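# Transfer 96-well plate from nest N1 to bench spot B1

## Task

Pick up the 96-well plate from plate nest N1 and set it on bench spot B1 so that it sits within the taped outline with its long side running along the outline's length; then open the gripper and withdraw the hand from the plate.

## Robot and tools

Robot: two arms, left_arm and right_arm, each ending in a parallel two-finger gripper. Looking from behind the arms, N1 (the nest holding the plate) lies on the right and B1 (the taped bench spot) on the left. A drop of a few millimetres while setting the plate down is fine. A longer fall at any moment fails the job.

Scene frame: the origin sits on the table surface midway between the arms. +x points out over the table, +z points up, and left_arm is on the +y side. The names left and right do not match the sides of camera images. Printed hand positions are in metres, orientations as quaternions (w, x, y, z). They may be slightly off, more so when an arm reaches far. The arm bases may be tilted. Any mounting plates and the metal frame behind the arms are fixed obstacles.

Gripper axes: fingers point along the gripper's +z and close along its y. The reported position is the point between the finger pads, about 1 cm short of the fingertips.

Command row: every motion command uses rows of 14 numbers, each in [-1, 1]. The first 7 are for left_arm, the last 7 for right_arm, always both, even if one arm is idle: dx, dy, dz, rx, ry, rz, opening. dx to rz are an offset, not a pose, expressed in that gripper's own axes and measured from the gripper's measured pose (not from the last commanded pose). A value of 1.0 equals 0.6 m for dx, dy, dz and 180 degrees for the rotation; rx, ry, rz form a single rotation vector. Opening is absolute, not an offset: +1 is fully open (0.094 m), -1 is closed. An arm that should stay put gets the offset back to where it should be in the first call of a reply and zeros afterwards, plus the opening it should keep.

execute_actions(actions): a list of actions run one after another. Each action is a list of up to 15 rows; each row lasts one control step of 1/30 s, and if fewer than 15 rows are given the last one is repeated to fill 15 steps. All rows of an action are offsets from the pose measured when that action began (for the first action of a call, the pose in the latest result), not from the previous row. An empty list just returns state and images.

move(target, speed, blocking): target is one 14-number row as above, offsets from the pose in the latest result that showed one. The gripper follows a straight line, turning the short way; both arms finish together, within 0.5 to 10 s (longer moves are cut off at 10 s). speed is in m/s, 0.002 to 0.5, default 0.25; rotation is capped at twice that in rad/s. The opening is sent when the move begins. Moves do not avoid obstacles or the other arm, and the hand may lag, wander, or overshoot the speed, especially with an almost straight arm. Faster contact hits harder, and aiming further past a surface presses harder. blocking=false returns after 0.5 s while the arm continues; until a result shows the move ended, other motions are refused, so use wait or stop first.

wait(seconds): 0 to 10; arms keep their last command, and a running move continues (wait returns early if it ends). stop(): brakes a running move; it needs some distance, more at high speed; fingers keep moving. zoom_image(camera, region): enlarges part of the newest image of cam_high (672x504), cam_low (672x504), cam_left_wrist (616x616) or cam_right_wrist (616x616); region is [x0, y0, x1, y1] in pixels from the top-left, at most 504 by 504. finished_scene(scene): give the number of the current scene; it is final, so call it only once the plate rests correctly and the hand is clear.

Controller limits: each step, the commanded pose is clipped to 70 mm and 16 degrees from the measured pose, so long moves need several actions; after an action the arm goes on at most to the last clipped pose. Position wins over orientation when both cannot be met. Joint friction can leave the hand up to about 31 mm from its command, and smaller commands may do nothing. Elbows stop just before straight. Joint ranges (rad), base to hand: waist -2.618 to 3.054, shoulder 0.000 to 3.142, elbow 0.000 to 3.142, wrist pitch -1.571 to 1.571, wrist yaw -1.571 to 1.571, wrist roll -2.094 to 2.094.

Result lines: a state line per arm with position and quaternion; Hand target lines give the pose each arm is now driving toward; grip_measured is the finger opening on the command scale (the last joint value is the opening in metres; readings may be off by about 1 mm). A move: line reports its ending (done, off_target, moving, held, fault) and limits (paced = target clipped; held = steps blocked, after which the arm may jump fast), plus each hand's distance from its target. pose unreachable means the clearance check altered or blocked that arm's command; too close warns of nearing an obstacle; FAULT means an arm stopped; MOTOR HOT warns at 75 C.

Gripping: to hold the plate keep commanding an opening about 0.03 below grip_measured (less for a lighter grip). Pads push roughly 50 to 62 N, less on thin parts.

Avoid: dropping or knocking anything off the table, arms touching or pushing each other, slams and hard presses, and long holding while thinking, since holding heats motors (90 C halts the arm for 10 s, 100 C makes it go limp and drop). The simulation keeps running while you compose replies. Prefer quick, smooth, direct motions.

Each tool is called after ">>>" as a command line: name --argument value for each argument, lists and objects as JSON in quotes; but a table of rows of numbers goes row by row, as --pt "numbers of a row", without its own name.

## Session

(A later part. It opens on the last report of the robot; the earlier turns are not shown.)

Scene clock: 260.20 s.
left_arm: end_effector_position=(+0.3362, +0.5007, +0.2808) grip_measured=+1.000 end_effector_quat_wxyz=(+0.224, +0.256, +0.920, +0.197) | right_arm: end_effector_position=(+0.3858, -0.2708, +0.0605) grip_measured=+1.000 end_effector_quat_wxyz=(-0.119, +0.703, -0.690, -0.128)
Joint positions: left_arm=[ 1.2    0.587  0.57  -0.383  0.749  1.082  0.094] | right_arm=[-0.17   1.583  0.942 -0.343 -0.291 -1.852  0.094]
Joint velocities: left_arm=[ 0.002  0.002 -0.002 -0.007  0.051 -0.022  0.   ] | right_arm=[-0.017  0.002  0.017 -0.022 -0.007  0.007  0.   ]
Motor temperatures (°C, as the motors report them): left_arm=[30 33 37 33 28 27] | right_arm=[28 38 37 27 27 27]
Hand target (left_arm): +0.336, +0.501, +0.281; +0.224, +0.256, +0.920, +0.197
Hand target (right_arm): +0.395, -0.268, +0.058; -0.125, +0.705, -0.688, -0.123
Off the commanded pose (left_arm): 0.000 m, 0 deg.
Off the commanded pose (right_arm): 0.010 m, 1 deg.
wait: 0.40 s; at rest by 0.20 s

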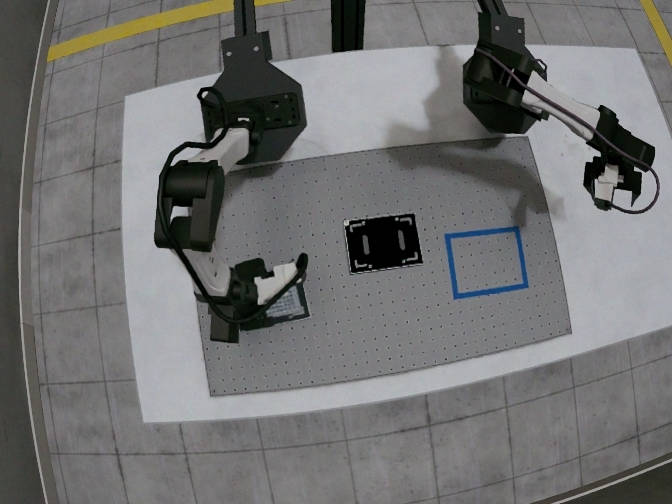

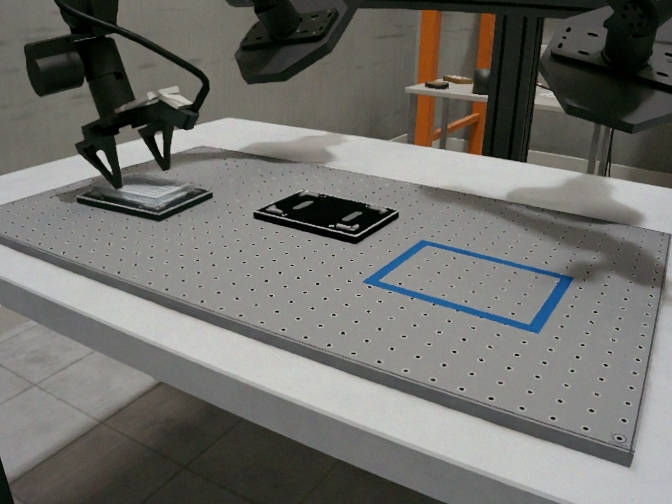

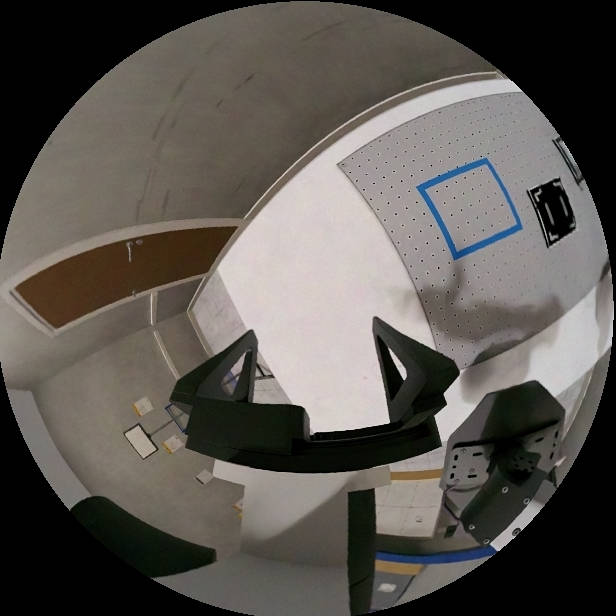

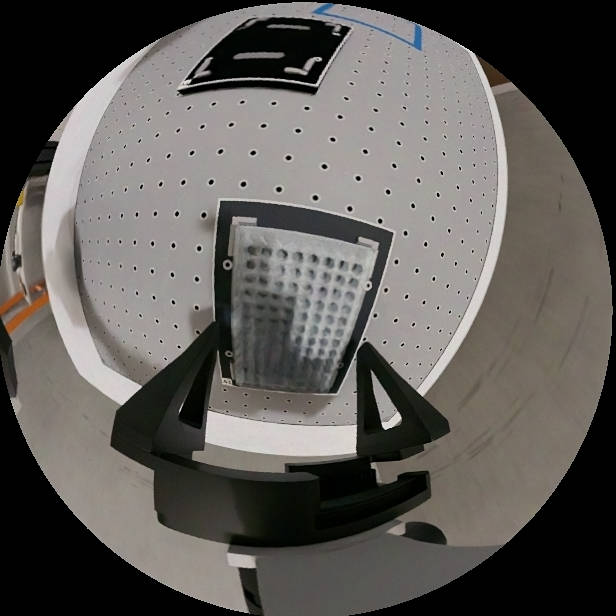

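>>> execute_actions --actions '[[[0,0,0,0,0,0,1,-0.0023,-0.0156,0.0063,0.005,0,-0.001,1],[0,0,0,0,0,0,1,-0.0019,-0.0158,0.0074,0.005,0,-0.0015,1],[0,0,0,0,0,0,1,-0.0015,-0.0160,0.0084,0.0048,0,-0.002,1],[0,0,0,0,0,0,1,-0.0012,-0.0161,0.0095,0.0046,0,-0.0025,1],[0,0,0,0,0,0,1,-0.0008,-0.0163,0.0105,0.0044,0,-0.003,1],[0,0,0,0,0,0,1,-0.0004,-0.0164,0.0116,0.0042,0,-0.0035,1],[0,0,0,0,0,0,1,0,-0.0166,0.0126,0.004,0,-0.004,1],[0,0,0,0,0,0,1,0.0004,-0.0167,0.0136,0.0038,0,-0.0045,1],[0,0,0,0,0,0,1,0.0008,-0.0169,0.0147,0.0036,0,-0.005,1],[0,0,0,0,0,0,1,0.0011,-0.0170,0.0157,0.0036,0,-0.0052,1],[0,0,0,0,0,0,1,0.0015,-0.0172,0.0168,0.0036,0,-0.0052,1],[0,0,0,0,0,0,1,0.0019,-0.0173,0.0178,0.0036,0,-0.0052,1]]]'

>>> wait --seconds 0.3

>>> zoom_image --camera "cam_right_wrist" --region '[170, 180, 420, 430]'

>>> zoom_image --camera "cam_low" --region '[60, 100, 230, 240]'

Scene clock: 303.03 s.
left_arm: end_effector_position=(+0.3362, +0.5007, +0.2808) grip_measured=+1.000 end_effector_quat_wxyz=(+0.224, +0.256, +0.920, +0.197) | right_arm: end_effector_position=(+0.3811, -0.2692, +0.0516) grip_measured=+1.000 end_effector_quat_wxyz=(-0.115, +0.701, -0.691, -0.135)
Joint positions: left_arm=[ 1.2    0.587  0.57  -0.383  0.749  1.082  0.094] | right_arm=[-0.17   1.615  0.942 -0.328 -0.291 -1.85   0.094]
Joint velocities: left_arm=[ 0.012 -0.007  0.002  0.066 -0.007  0.007  0.   ] | right_arm=[-0.022 -0.007  0.007  0.007  0.007 -0.066  0.   ]
Motor temperatures (°C, as the motors report them): left_arm=[30 33 37 33 28 27] | right_arm=[28 39 38 27 27 27]
Hand target (left_arm): +0.336, +0.501, +0.281; +0.224, +0.256, +0.920, +0.197
Hand target (right_arm): +0.396, -0.268, +0.050; -0.124, +0.708, -0.684, -0.123
Off the commanded pose (left_arm): 0.000 m, 0 deg.
Off the commanded pose (right_arm): 0.015 m, 2 deg.

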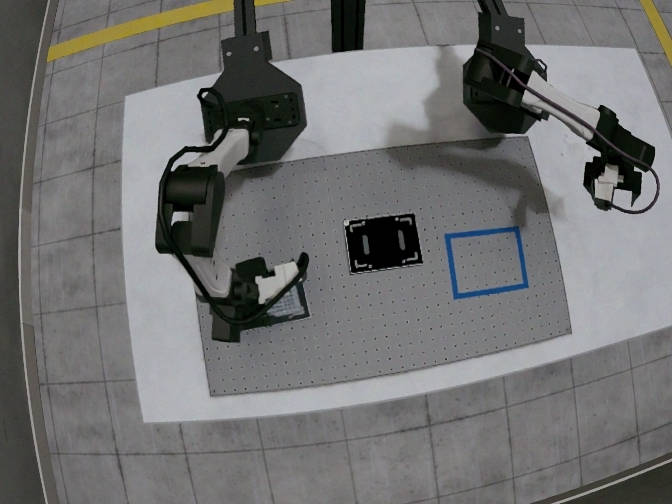

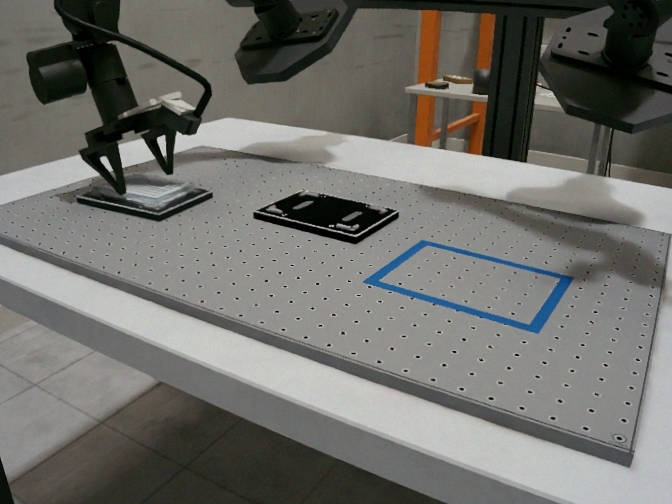

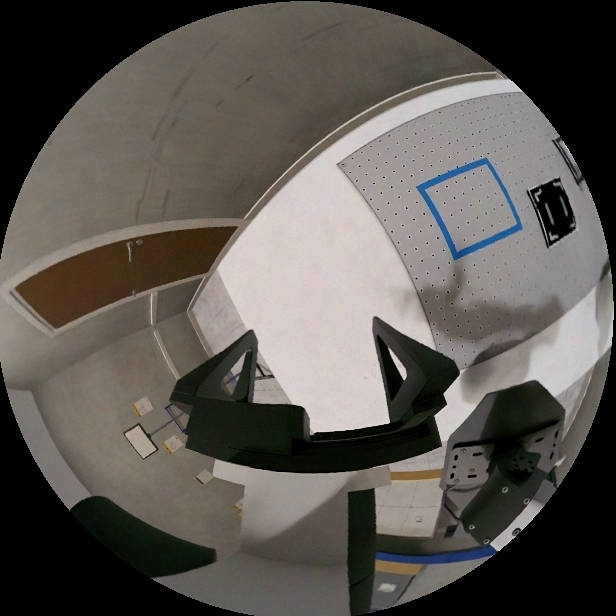

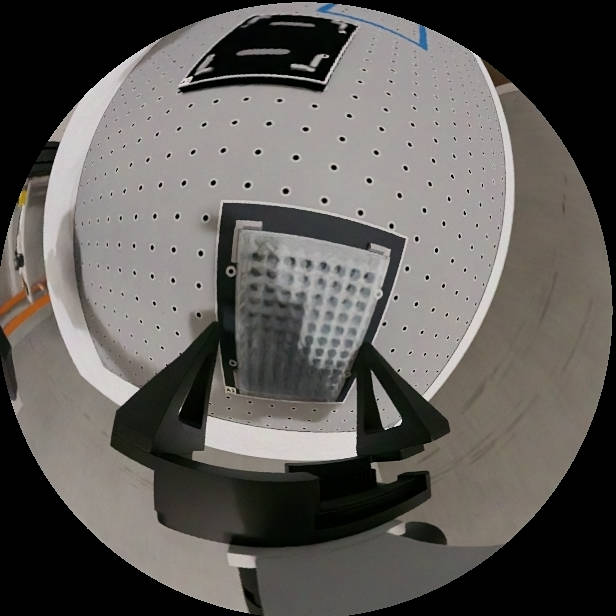

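Scene clock: 303.33 s.
left_arm: end_effector_position=(+0.3362, +0.5007, +0.2808) grip_measured=+1.000 end_effector_quat_wxyz=(+0.224, +0.256, +0.920, +0.197) | right_arm: end_effector_position=(+0.3874, -0.2709, +0.0523) grip_measured=+1.000 end_effector_quat_wxyz=(-0.119, +0.702, -0.690, -0.128)
Joint positions: left_arm=[ 1.2    0.587  0.57  -0.383  0.749  1.082  0.094] | right_arm=[-0.17   1.616  0.954 -0.322 -0.291 -1.85   0.094]
Joint velocities: left_arm=[-0.017  0.007  0.007 -0.022 -0.066 -0.007  0.   ] | right_arm=[-0.002 -0.002  0.007 -0.125 -0.007 -0.007  0.   ]
Motor temperatures (°C, as the motors report them): left_arm=[30 33 37 33 28 27] | right_arm=[28 39 38 27 27 27]
Hand target (left_arm): +0.336, +0.501, +0.281; +0.224, +0.256, +0.920, +0.197
Hand target (right_arm): +0.396, -0.268, +0.050; -0.124, +0.708, -0.684, -0.123
Off the commanded pose (left_arm): 0.000 m, 0 deg.
Off the commanded pose (right_arm): 0.009 m, 1 deg.
wait: 0.30 s; no rest

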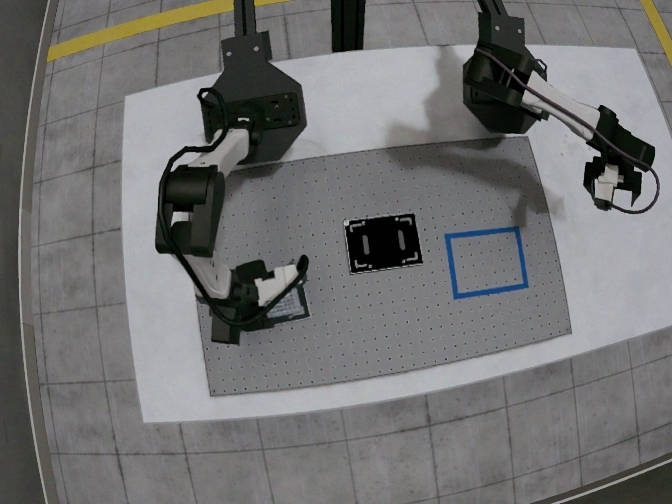

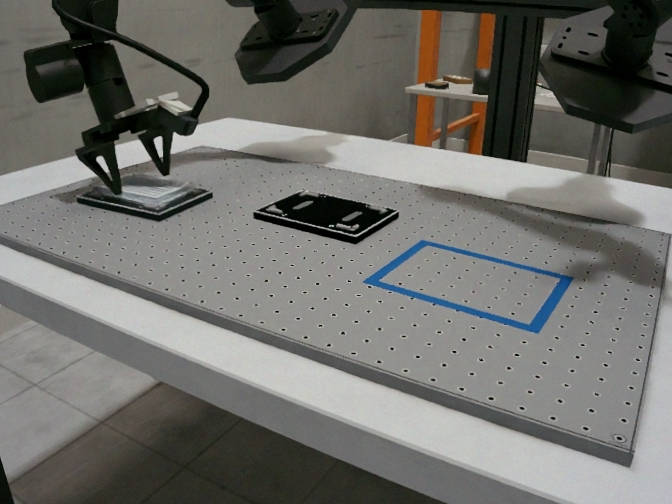

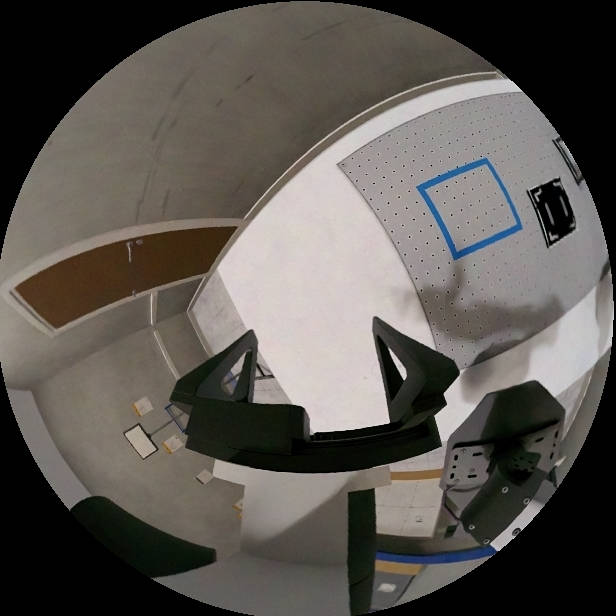

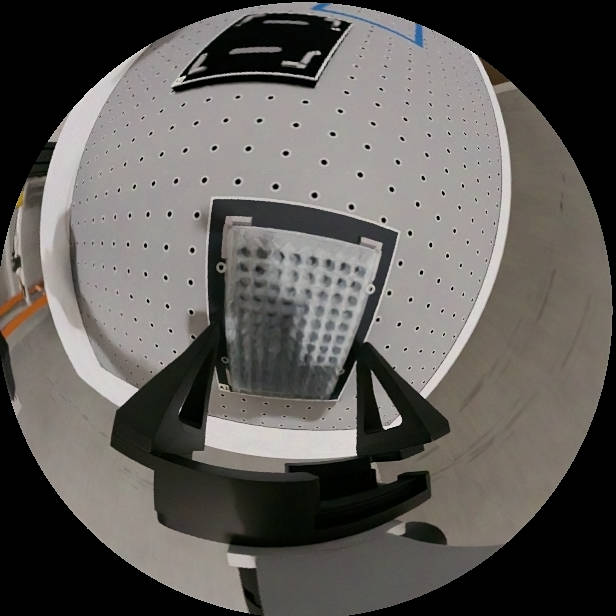

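Region (170, 180, 420, 430) of cam_right_wrist's 616x616 image, scaled by 2.016, with more detail than that image has.

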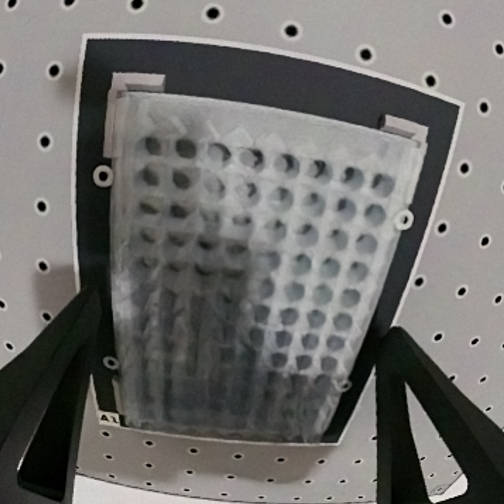

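Region (60, 100, 230, 240) of cam_low's 672x504 image, scaled by 2.965, with more detail than that image has; it fills the top 415 rows of this view, and the rest is white.

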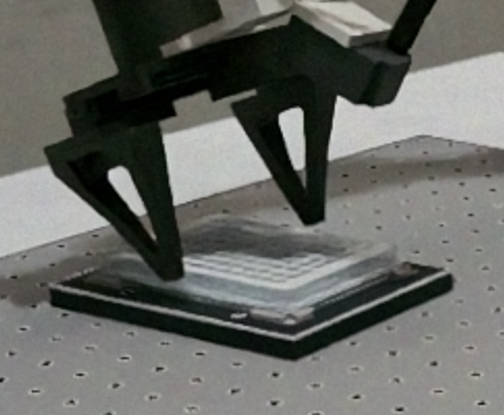

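>>> zoom_image --camera "cam_low" --region '[85, 150, 205, 225]'

Region (85, 150, 205, 225) of cam_low's 672x504 image, scaled by 4.200, with more detail than that image has; it fills the top 315 rows of this view, and the rest is white.

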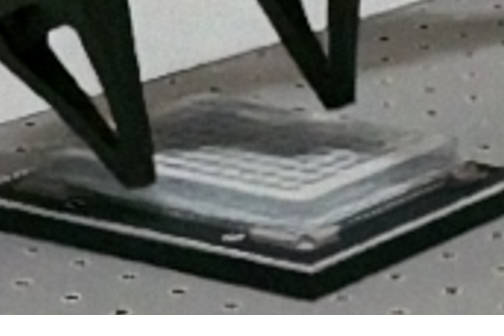

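>>> execute_actions --actions '[[[0,0,0,0,0,0,1,0.0009,-0.0029,0.0072,0,0,0,1],[0,0,0,0,0,0,1,0.0014,-0.0029,0.0084,0,0,0,1],[0,0,0,0,0,0,1,0.0018,-0.0029,0.0097,0,0,0,1],[0,0,0,0,0,0,1,0.0023,-0.0028,0.0109,0,0,0,1],[0,0,0,0,0,0,1,0.0027,-0.0028,0.0121,0.0005,0,0,1],[0,0,0,0,0,0,1,0.0032,-0.0028,0.0133,0.0005,0,0,1],[0,0,0,0,0,0,1,0.0036,-0.0028,0.0145,0.0005,0,0,1],[0,0,0,0,0,0,1,0.0040,-0.0028,0.0157,0.001,0,0,1],[0,0,0,0,0,0,1,0.0045,-0.0027,0.0170,0.001,0,0,1],[0,0,0,0,0,0,1,0.0049,-0.0027,0.0182,0.001,0,0,1],[0,0,0,0,0,0,1,0.0054,-0.0027,0.0194,0.001,0,0,1],[0,0,0,0,0,0,1,0.0058,-0.0027,0.0206,0.001,0,0,1]]]'

>>> wait --seconds 0.4

>>> zoom_image --camera "cam_right_wrist" --region '[170, 180, 420, 430]'

>>> zoom_image --camera "cam_low" --region '[85, 150, 205, 225]'

Scene clock: 359.47 s.
left_arm: end_effector_position=(+0.3362, +0.5007, +0.2808) grip_measured=+1.000 end_effector_quat_wxyz=(+0.224, +0.256, +0.920, +0.197) | right_arm: end_effector_position=(+0.3848, -0.2698, +0.0433) grip_measured=+1.000 end_effector_quat_wxyz=(-0.117, +0.702, -0.691, -0.131)
Joint positions: left_arm=[ 1.2    0.587  0.57  -0.383  0.749  1.082  0.094] | right_arm=[-0.17   1.648  0.954 -0.298 -0.291 -1.85   0.094]
Joint velocities: left_arm=[ 0.012 -0.007  0.007 -0.022  0.051 -0.051  0.   ] | right_arm=[ 0.017  0.002 -0.002  0.081  0.022  0.007  0.   ]
Motor temperatures (°C, as the motors report them): left_arm=[29 33 37 33 28 27] | right_arm=[28 40 37 26 27 27]
Hand target (left_arm): +0.336, +0.501, +0.281; +0.224, +0.256, +0.920, +0.197
Hand target (right_arm): +0.389, -0.270, +0.040; -0.120, +0.702, -0.691, -0.127
Off the commanded pose (left_arm): 0.000 m, 0 deg.
Off the commanded pose (right_arm): 0.006 m, 1 deg.

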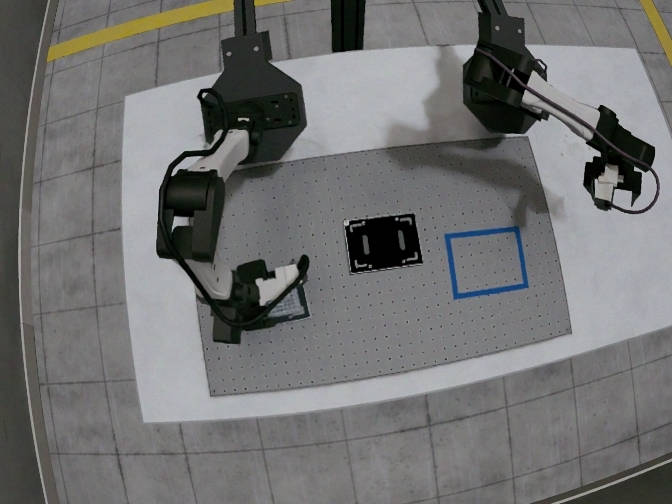

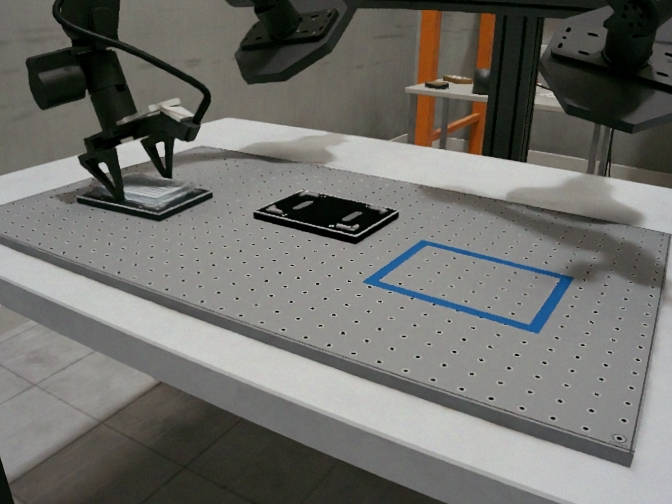

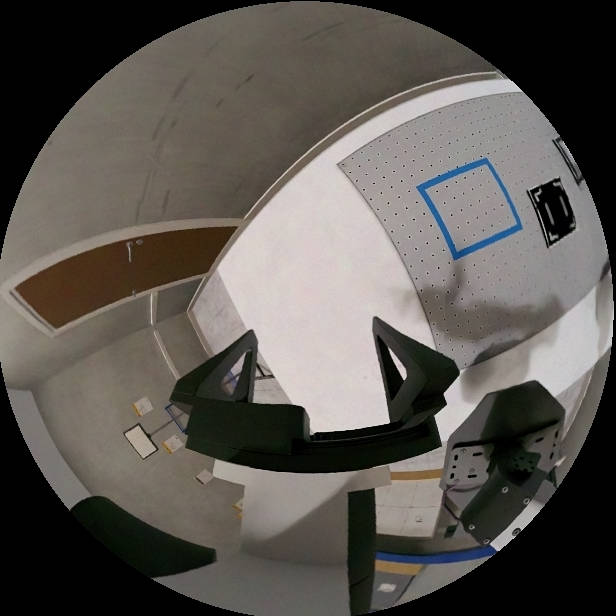

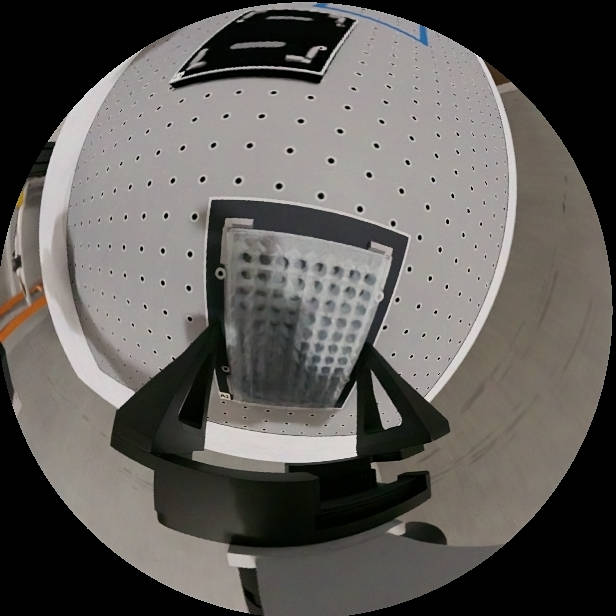

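Scene clock: 359.87 s.
left_arm: end_effector_position=(+0.3362, +0.5007, +0.2808) grip_measured=+1.000 end_effector_quat_wxyz=(+0.224, +0.256, +0.920, +0.197) | right_arm: end_effector_position=(+0.3860, -0.2701, +0.0431) grip_measured=+1.000 end_effector_quat_wxyz=(-0.119, +0.702, -0.690, -0.129)
Joint positions: left_arm=[ 1.2    0.587  0.57  -0.383  0.749  1.082  0.094] | right_arm=[-0.17   1.648  0.954 -0.292 -0.291 -1.85   0.094]
Joint velocities: left_arm=[ 0.002 -0.012  0.007 -0.037  0.022 -0.007  0.   ] | right_arm=[ 0.007 -0.017 -0.002 -0.022  0.022 -0.051  0.   ]
Motor temperatures (°C, as the motors report them): left_arm=[29 33 37 33 28 27] | right_arm=[28 40 37 26 27 27]
Hand target (left_arm): +0.336, +0.501, +0.281; +0.224, +0.256, +0.920, +0.197
Hand target (right_arm): +0.389, -0.270, +0.040; -0.120, +0.702, -0.691, -0.127
Off the commanded pose (left_arm): 0.000 m, 0 deg.
Off the commanded pose (right_arm): 0.005 m, 0 deg.
wait: 0.40 s; at rest by 0.17 s

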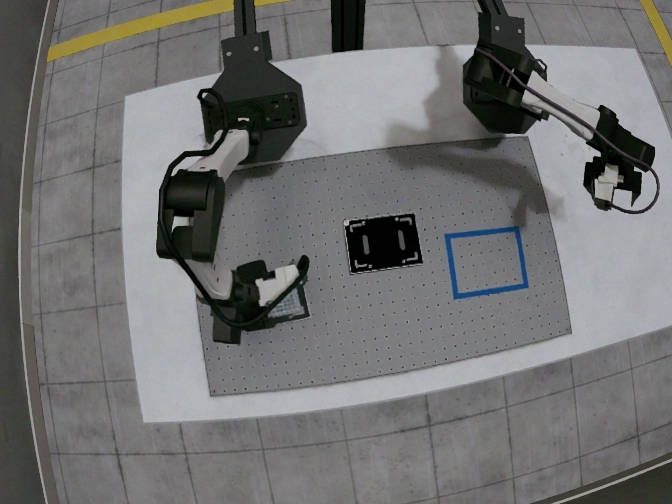

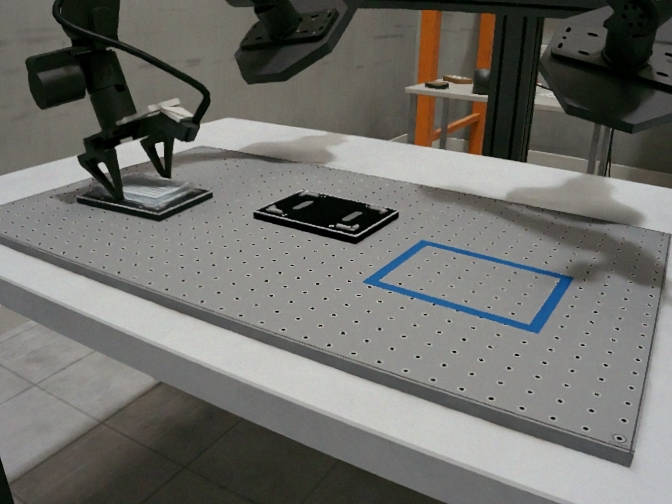

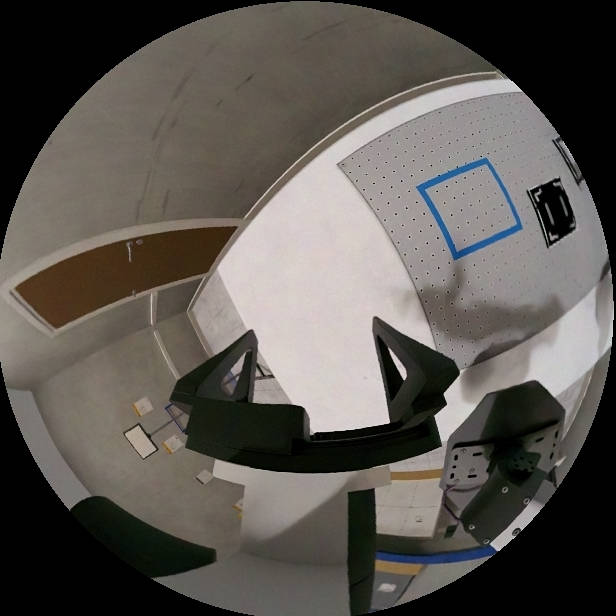

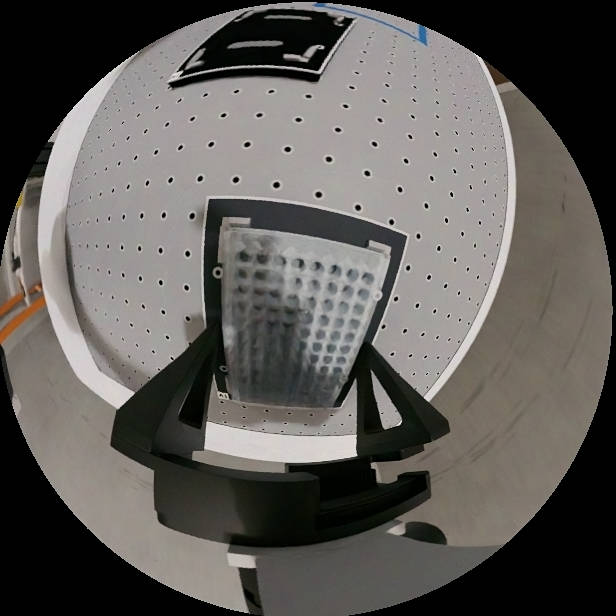

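Region (170, 180, 420, 430) of cam_right_wrist's 616x616 image, scaled by 2.016, with more detail than that image has.

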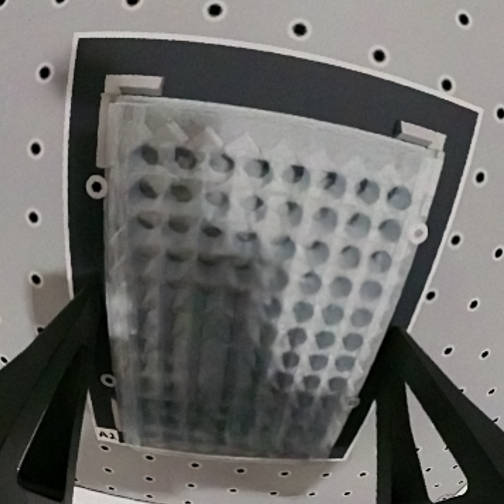

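Region (85, 150, 205, 225) of cam_low's 672x504 image, scaled by 4.200, with more detail than that image has; it fills the top 315 rows of this view, and the rest is white.

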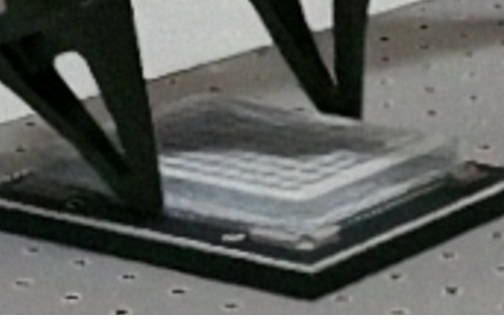

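>>> execute_actions --actions '[[[0,0,0,0,0,0,1,0,0,0,0,0,0,0.95],[0,0,0,0,0,0,1,0,0,0,0,0,0,0.9],[0,0,0,0,0,0,1,0,0,0,0,0,0,0.86],[0,0,0,0,0,0,1,0,0,0,0,0,0,0.83],[0,0,0,0,0,0,1,0,0,0,0,0,0,0.80],[0,0,0,0,0,0,1,0,0,0,0,0,0,0.78],[0,0,0,0,0,0,1,0,0,0,0,0,0,0.765],[0,0,0,0,0,0,1,0,0,0,0,0,0,0.75],[0,0,0,0,0,0,1,0,0,0,0,0,0,0.74],[0,0,0,0,0,0,1,0,0,0,0,0,0,0.73],[0,0,0,0,0,0,1,0,0,0,0,0,0,0.72],[0,0,0,0,0,0,1,0,0,0,0,0,0,0.71],[0,0,0,0,0,0,1,0,0,0,0,0,0,0.70]]]'

>>> wait --seconds 0.3

>>> zoom_image --camera "cam_low" --region '[85, 150, 205, 225]'

Scene clock: 369.43 s.
left_arm: end_effector_position=(+0.3362, +0.5007, +0.2808) grip_measured=+1.000 end_effector_quat_wxyz=(+0.224, +0.256, +0.920, +0.197) | right_arm: end_effector_position=(+0.3858, -0.2700, +0.0431) grip_measured=+0.745 end_effector_quat_wxyz=(-0.118, +0.702, -0.690, -0.129)
Joint positions: left_arm=[ 1.2    0.587  0.57  -0.383  0.749  1.082  0.094] | right_arm=[-0.17   1.648  0.954 -0.293 -0.291 -1.85   0.082]
Joint velocities: left_arm=[-0.002  0.012  0.002  0.007  0.007  0.007  0.   ] | right_arm=[-0.022  0.007  0.007  0.022 -0.066 -0.037  0.   ]
Motor temperatures (°C, as the motors report them): left_arm=[29 33 37 33 28 27] | right_arm=[28 40 37 26 27 27]
Hand target (left_arm): +0.336, +0.501, +0.281; +0.224, +0.256, +0.920, +0.197
Hand target (right_arm): +0.386, -0.270, +0.043; -0.118, +0.702, -0.690, -0.129
Off the commanded pose (left_arm): 0.000 m, 0 deg.
Off the commanded pose (right_arm): 0.000 m, 0 deg.

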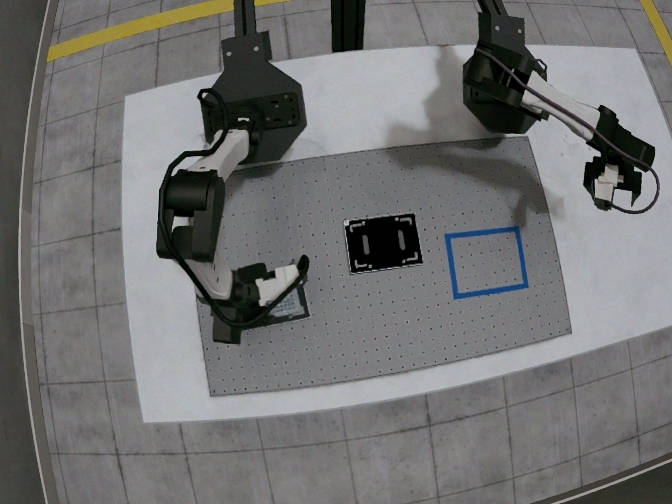

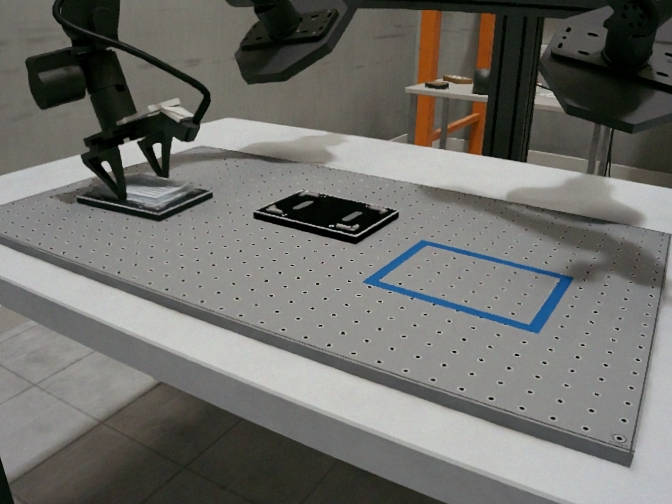

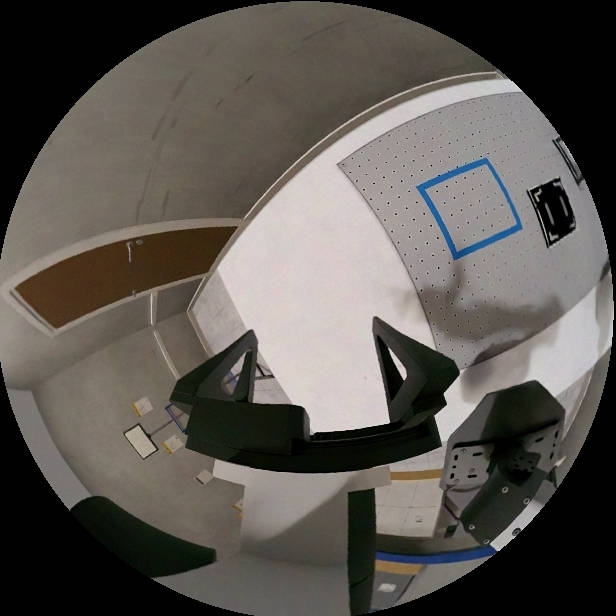

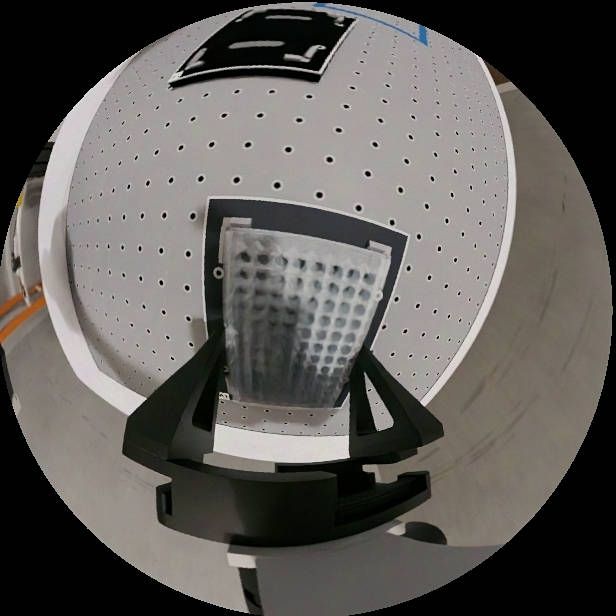

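Scene clock: 369.73 s.
left_arm: end_effector_position=(+0.3362, +0.5007, +0.2808) grip_measured=+1.000 end_effector_quat_wxyz=(+0.224, +0.256, +0.920, +0.197) | right_arm: end_effector_position=(+0.3858, -0.2700, +0.0431) grip_measured=+0.745 end_effector_quat_wxyz=(-0.118, +0.702, -0.690, -0.129)
Joint positions: left_arm=[ 1.2    0.587  0.57  -0.383  0.749  1.082  0.094] | right_arm=[-0.17   1.648  0.954 -0.293 -0.291 -1.85   0.082]
Joint velocities: left_arm=[-0.017 -0.007 -0.012  0.007 -0.051 -0.037  0.   ] | right_arm=[-0.007 -0.012 -0.002 -0.066 -0.022 -0.051  0.001]
Motor temperatures (°C, as the motors report them): left_arm=[29 33 37 33 28 27] | right_arm=[28 40 37 26 27 27]
Hand target (left_arm): +0.336, +0.501, +0.281; +0.224, +0.256, +0.920, +0.197
Hand target (right_arm): +0.386, -0.270, +0.043; -0.118, +0.702, -0.690, -0.129
Off the commanded pose (left_arm): 0.000 m, 0 deg.
Off the commanded pose (right_arm): 0.000 m, 0 deg.
wait: 0.30 s; at rest by 0.17 s

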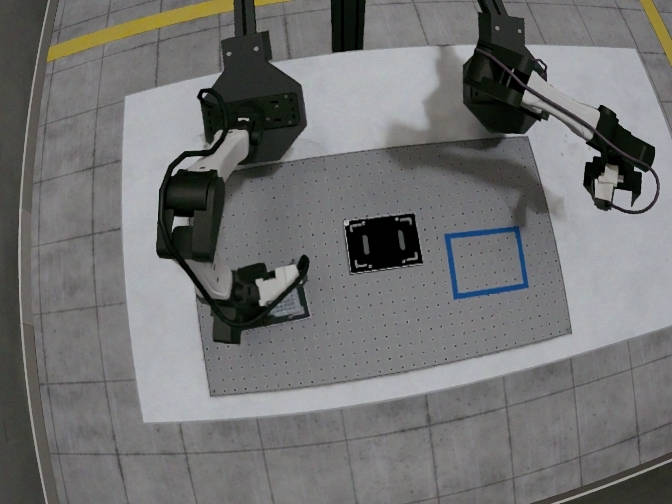

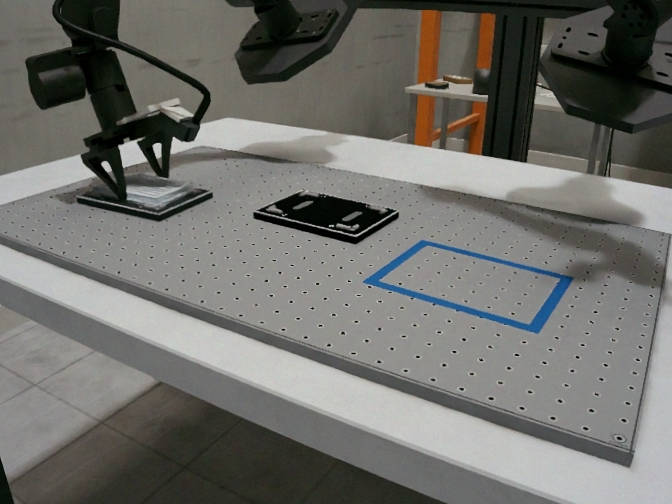

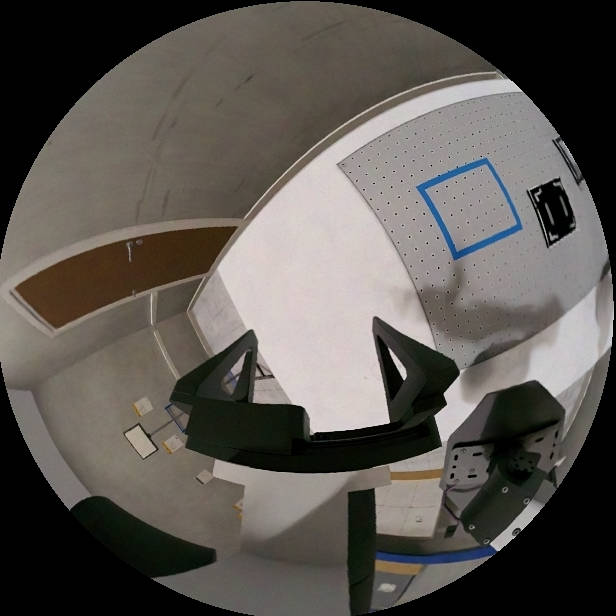

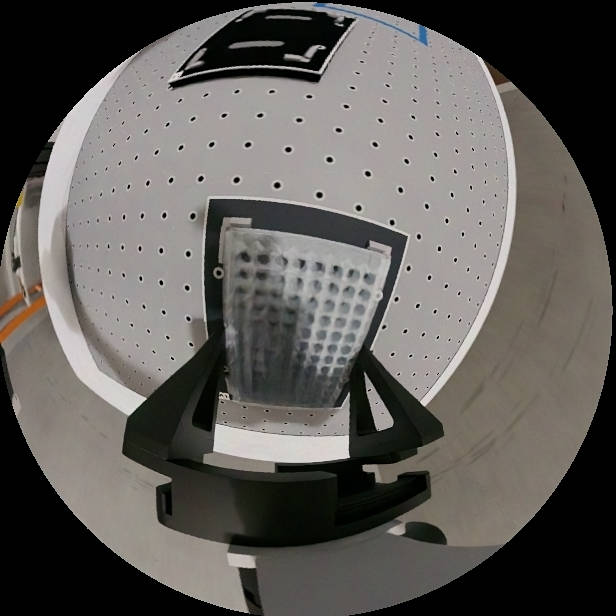

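Region (85, 150, 205, 225) of cam_low's 672x504 image, scaled by 4.200, with more detail than that image has; it fills the top 315 rows of this view, and the rest is white.

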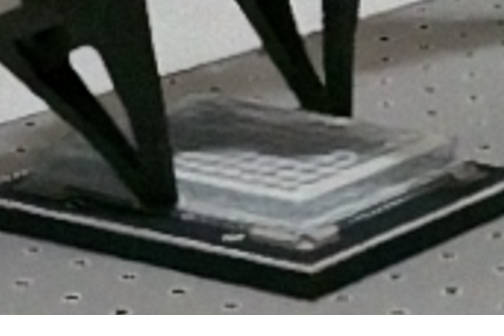

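>>> move --target '[0,0,0,0,0,0,1, -0.0315,0.001,-0.0862,0,0,0,0.70]' --speed 0.1

>>> zoom_image --camera "cam_low" --region '[50, 80, 250, 230]'

Scene clock: 376.37 s.
left_arm: end_effector_position=(+0.3362, +0.5007, +0.2808) grip_measured=+1.000 end_effector_quat_wxyz=(+0.224, +0.256, +0.920, +0.197) | right_arm: end_effector_position=(+0.3881, -0.2732, +0.0916) grip_measured=+0.745 end_effector_quat_wxyz=(-0.117, +0.701, -0.692, -0.128)
Joint positions: left_arm=[ 1.2    0.587  0.57  -0.383  0.749  1.082  0.094] | right_arm=[-0.17   1.48   0.954 -0.46  -0.289 -1.845  0.082]
Joint velocities: left_arm=[ 0.007 -0.002  0.007 -0.022  0.022 -0.066  0.   ] | right_arm=[-0.027  0.002  0.012  0.007 -0.007 -0.007 -0.   ]
Motor temperatures (°C, as the motors report them): left_arm=[29 33 37 33 28 27] | right_arm=[28 41 37 26 27 27]
Hand target (left_arm): +0.336, +0.501, +0.281; +0.224, +0.256, +0.920, +0.197
Hand target (right_arm): +0.387, -0.269, +0.098; -0.119, +0.702, -0.690, -0.129
Off the commanded pose (left_arm): 0.000 m, 0 deg.
Off the commanded pose (right_arm): 0.008 m, 0 deg.
move: done

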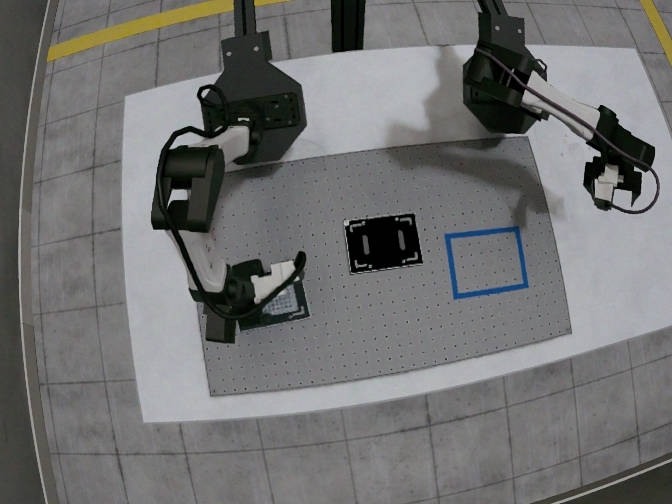

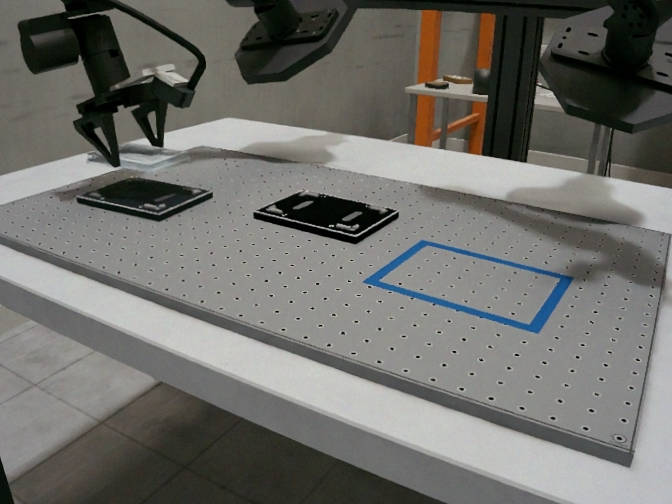

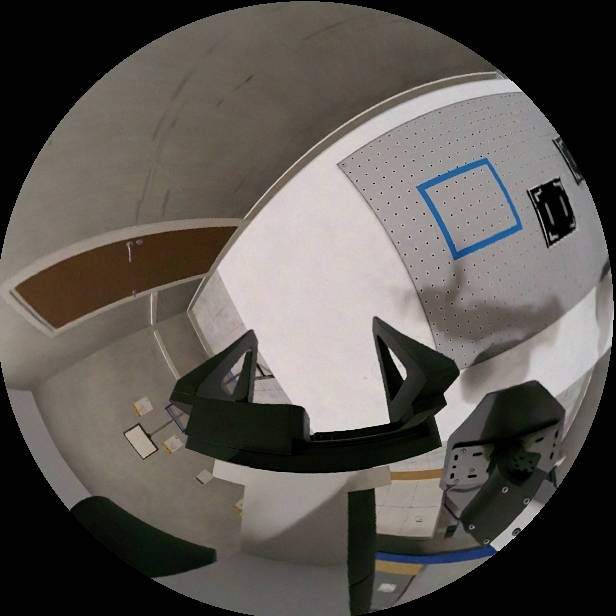

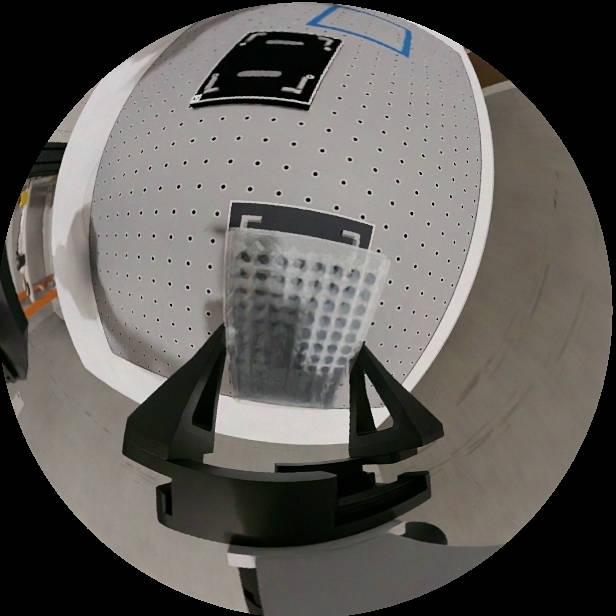

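Region (50, 80, 250, 230) of cam_low's 672x504 image, scaled by 2.520, with more detail than that image has; it fills the top 378 rows of this view, and the rest is white.

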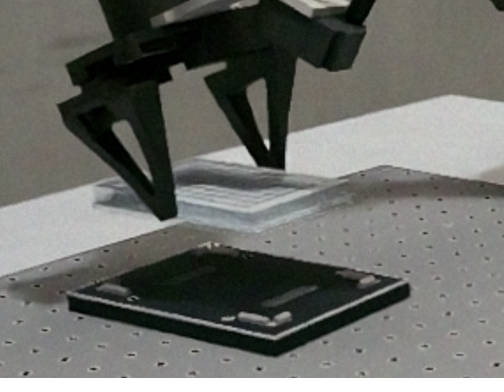

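>>> move --target '[0,0,0,0,0,0,1, -0.8006,0.005,0.3025,0.0088,-0.0083,0.034,0.70]' --speed 0.4

Scene clock: 398.57 s.
left_arm: end_effector_position=(+0.3362, +0.5007, +0.2808) grip_measured=+1.000 end_effector_quat_wxyz=(+0.224, +0.256, +0.920, +0.197) | right_arm: end_effector_position=(+0.3826, +0.2388, +0.0835) grip_measured=+0.745 end_effector_quat_wxyz=(-0.125, +0.656, -0.730, -0.148)
Joint positions: left_arm=[ 1.2    0.587  0.57  -0.383  0.749  1.082  0.094] | right_arm=[ 1.014  2.568  2.091 -0.534  0.367 -0.751  0.082]
Joint velocities: left_arm=[-0.022 -0.002  0.002  0.007 -0.037  0.037  0.   ] | right_arm=[ 0.007  0.022 -0.022  0.037 -0.037  0.051 -0.   ]
Motor temperatures (°C, as the motors report them): left_arm=[29 32 37 33 28 27] | right_arm=[28 43 36 26 27 27]
Hand target (left_arm): +0.336, +0.501, +0.281; +0.224, +0.256, +0.920, +0.197
Hand target (right_arm): +0.382, +0.243, +0.083; +0.126, -0.654, +0.731, +0.147
Off the commanded pose (left_arm): 0.000 m, 0 deg.
Off the commanded pose (right_arm): 0.006 m, 2 deg.
move: done

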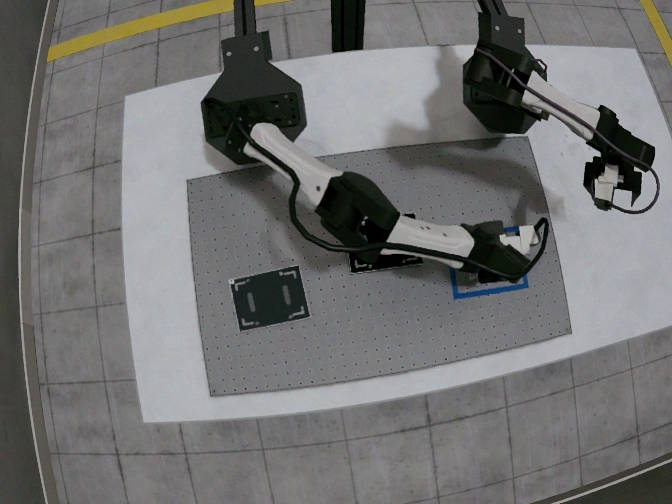

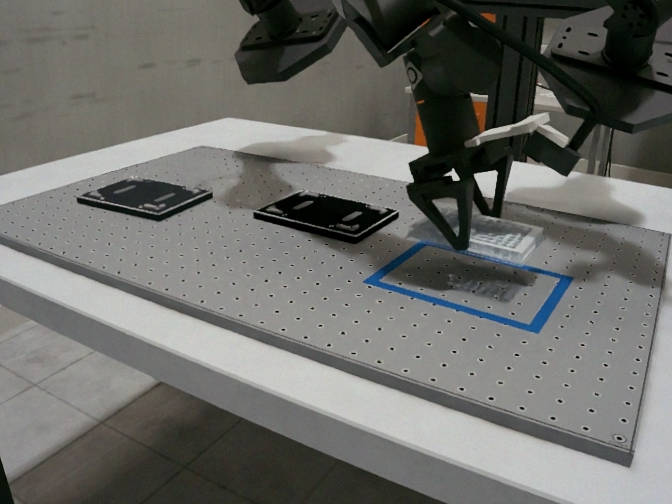

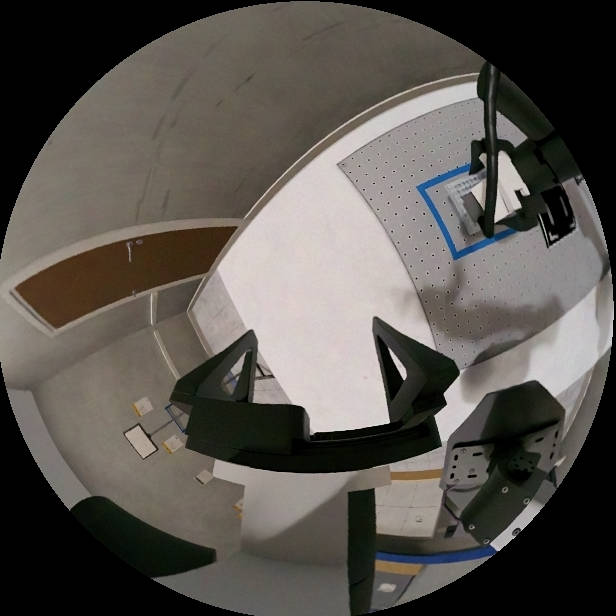

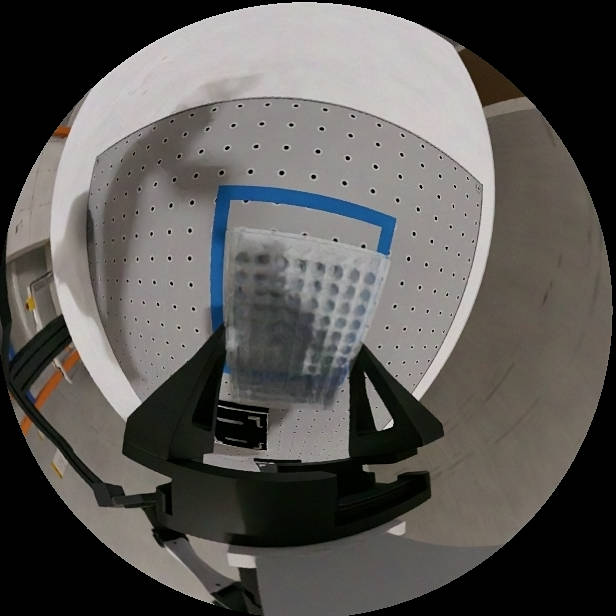

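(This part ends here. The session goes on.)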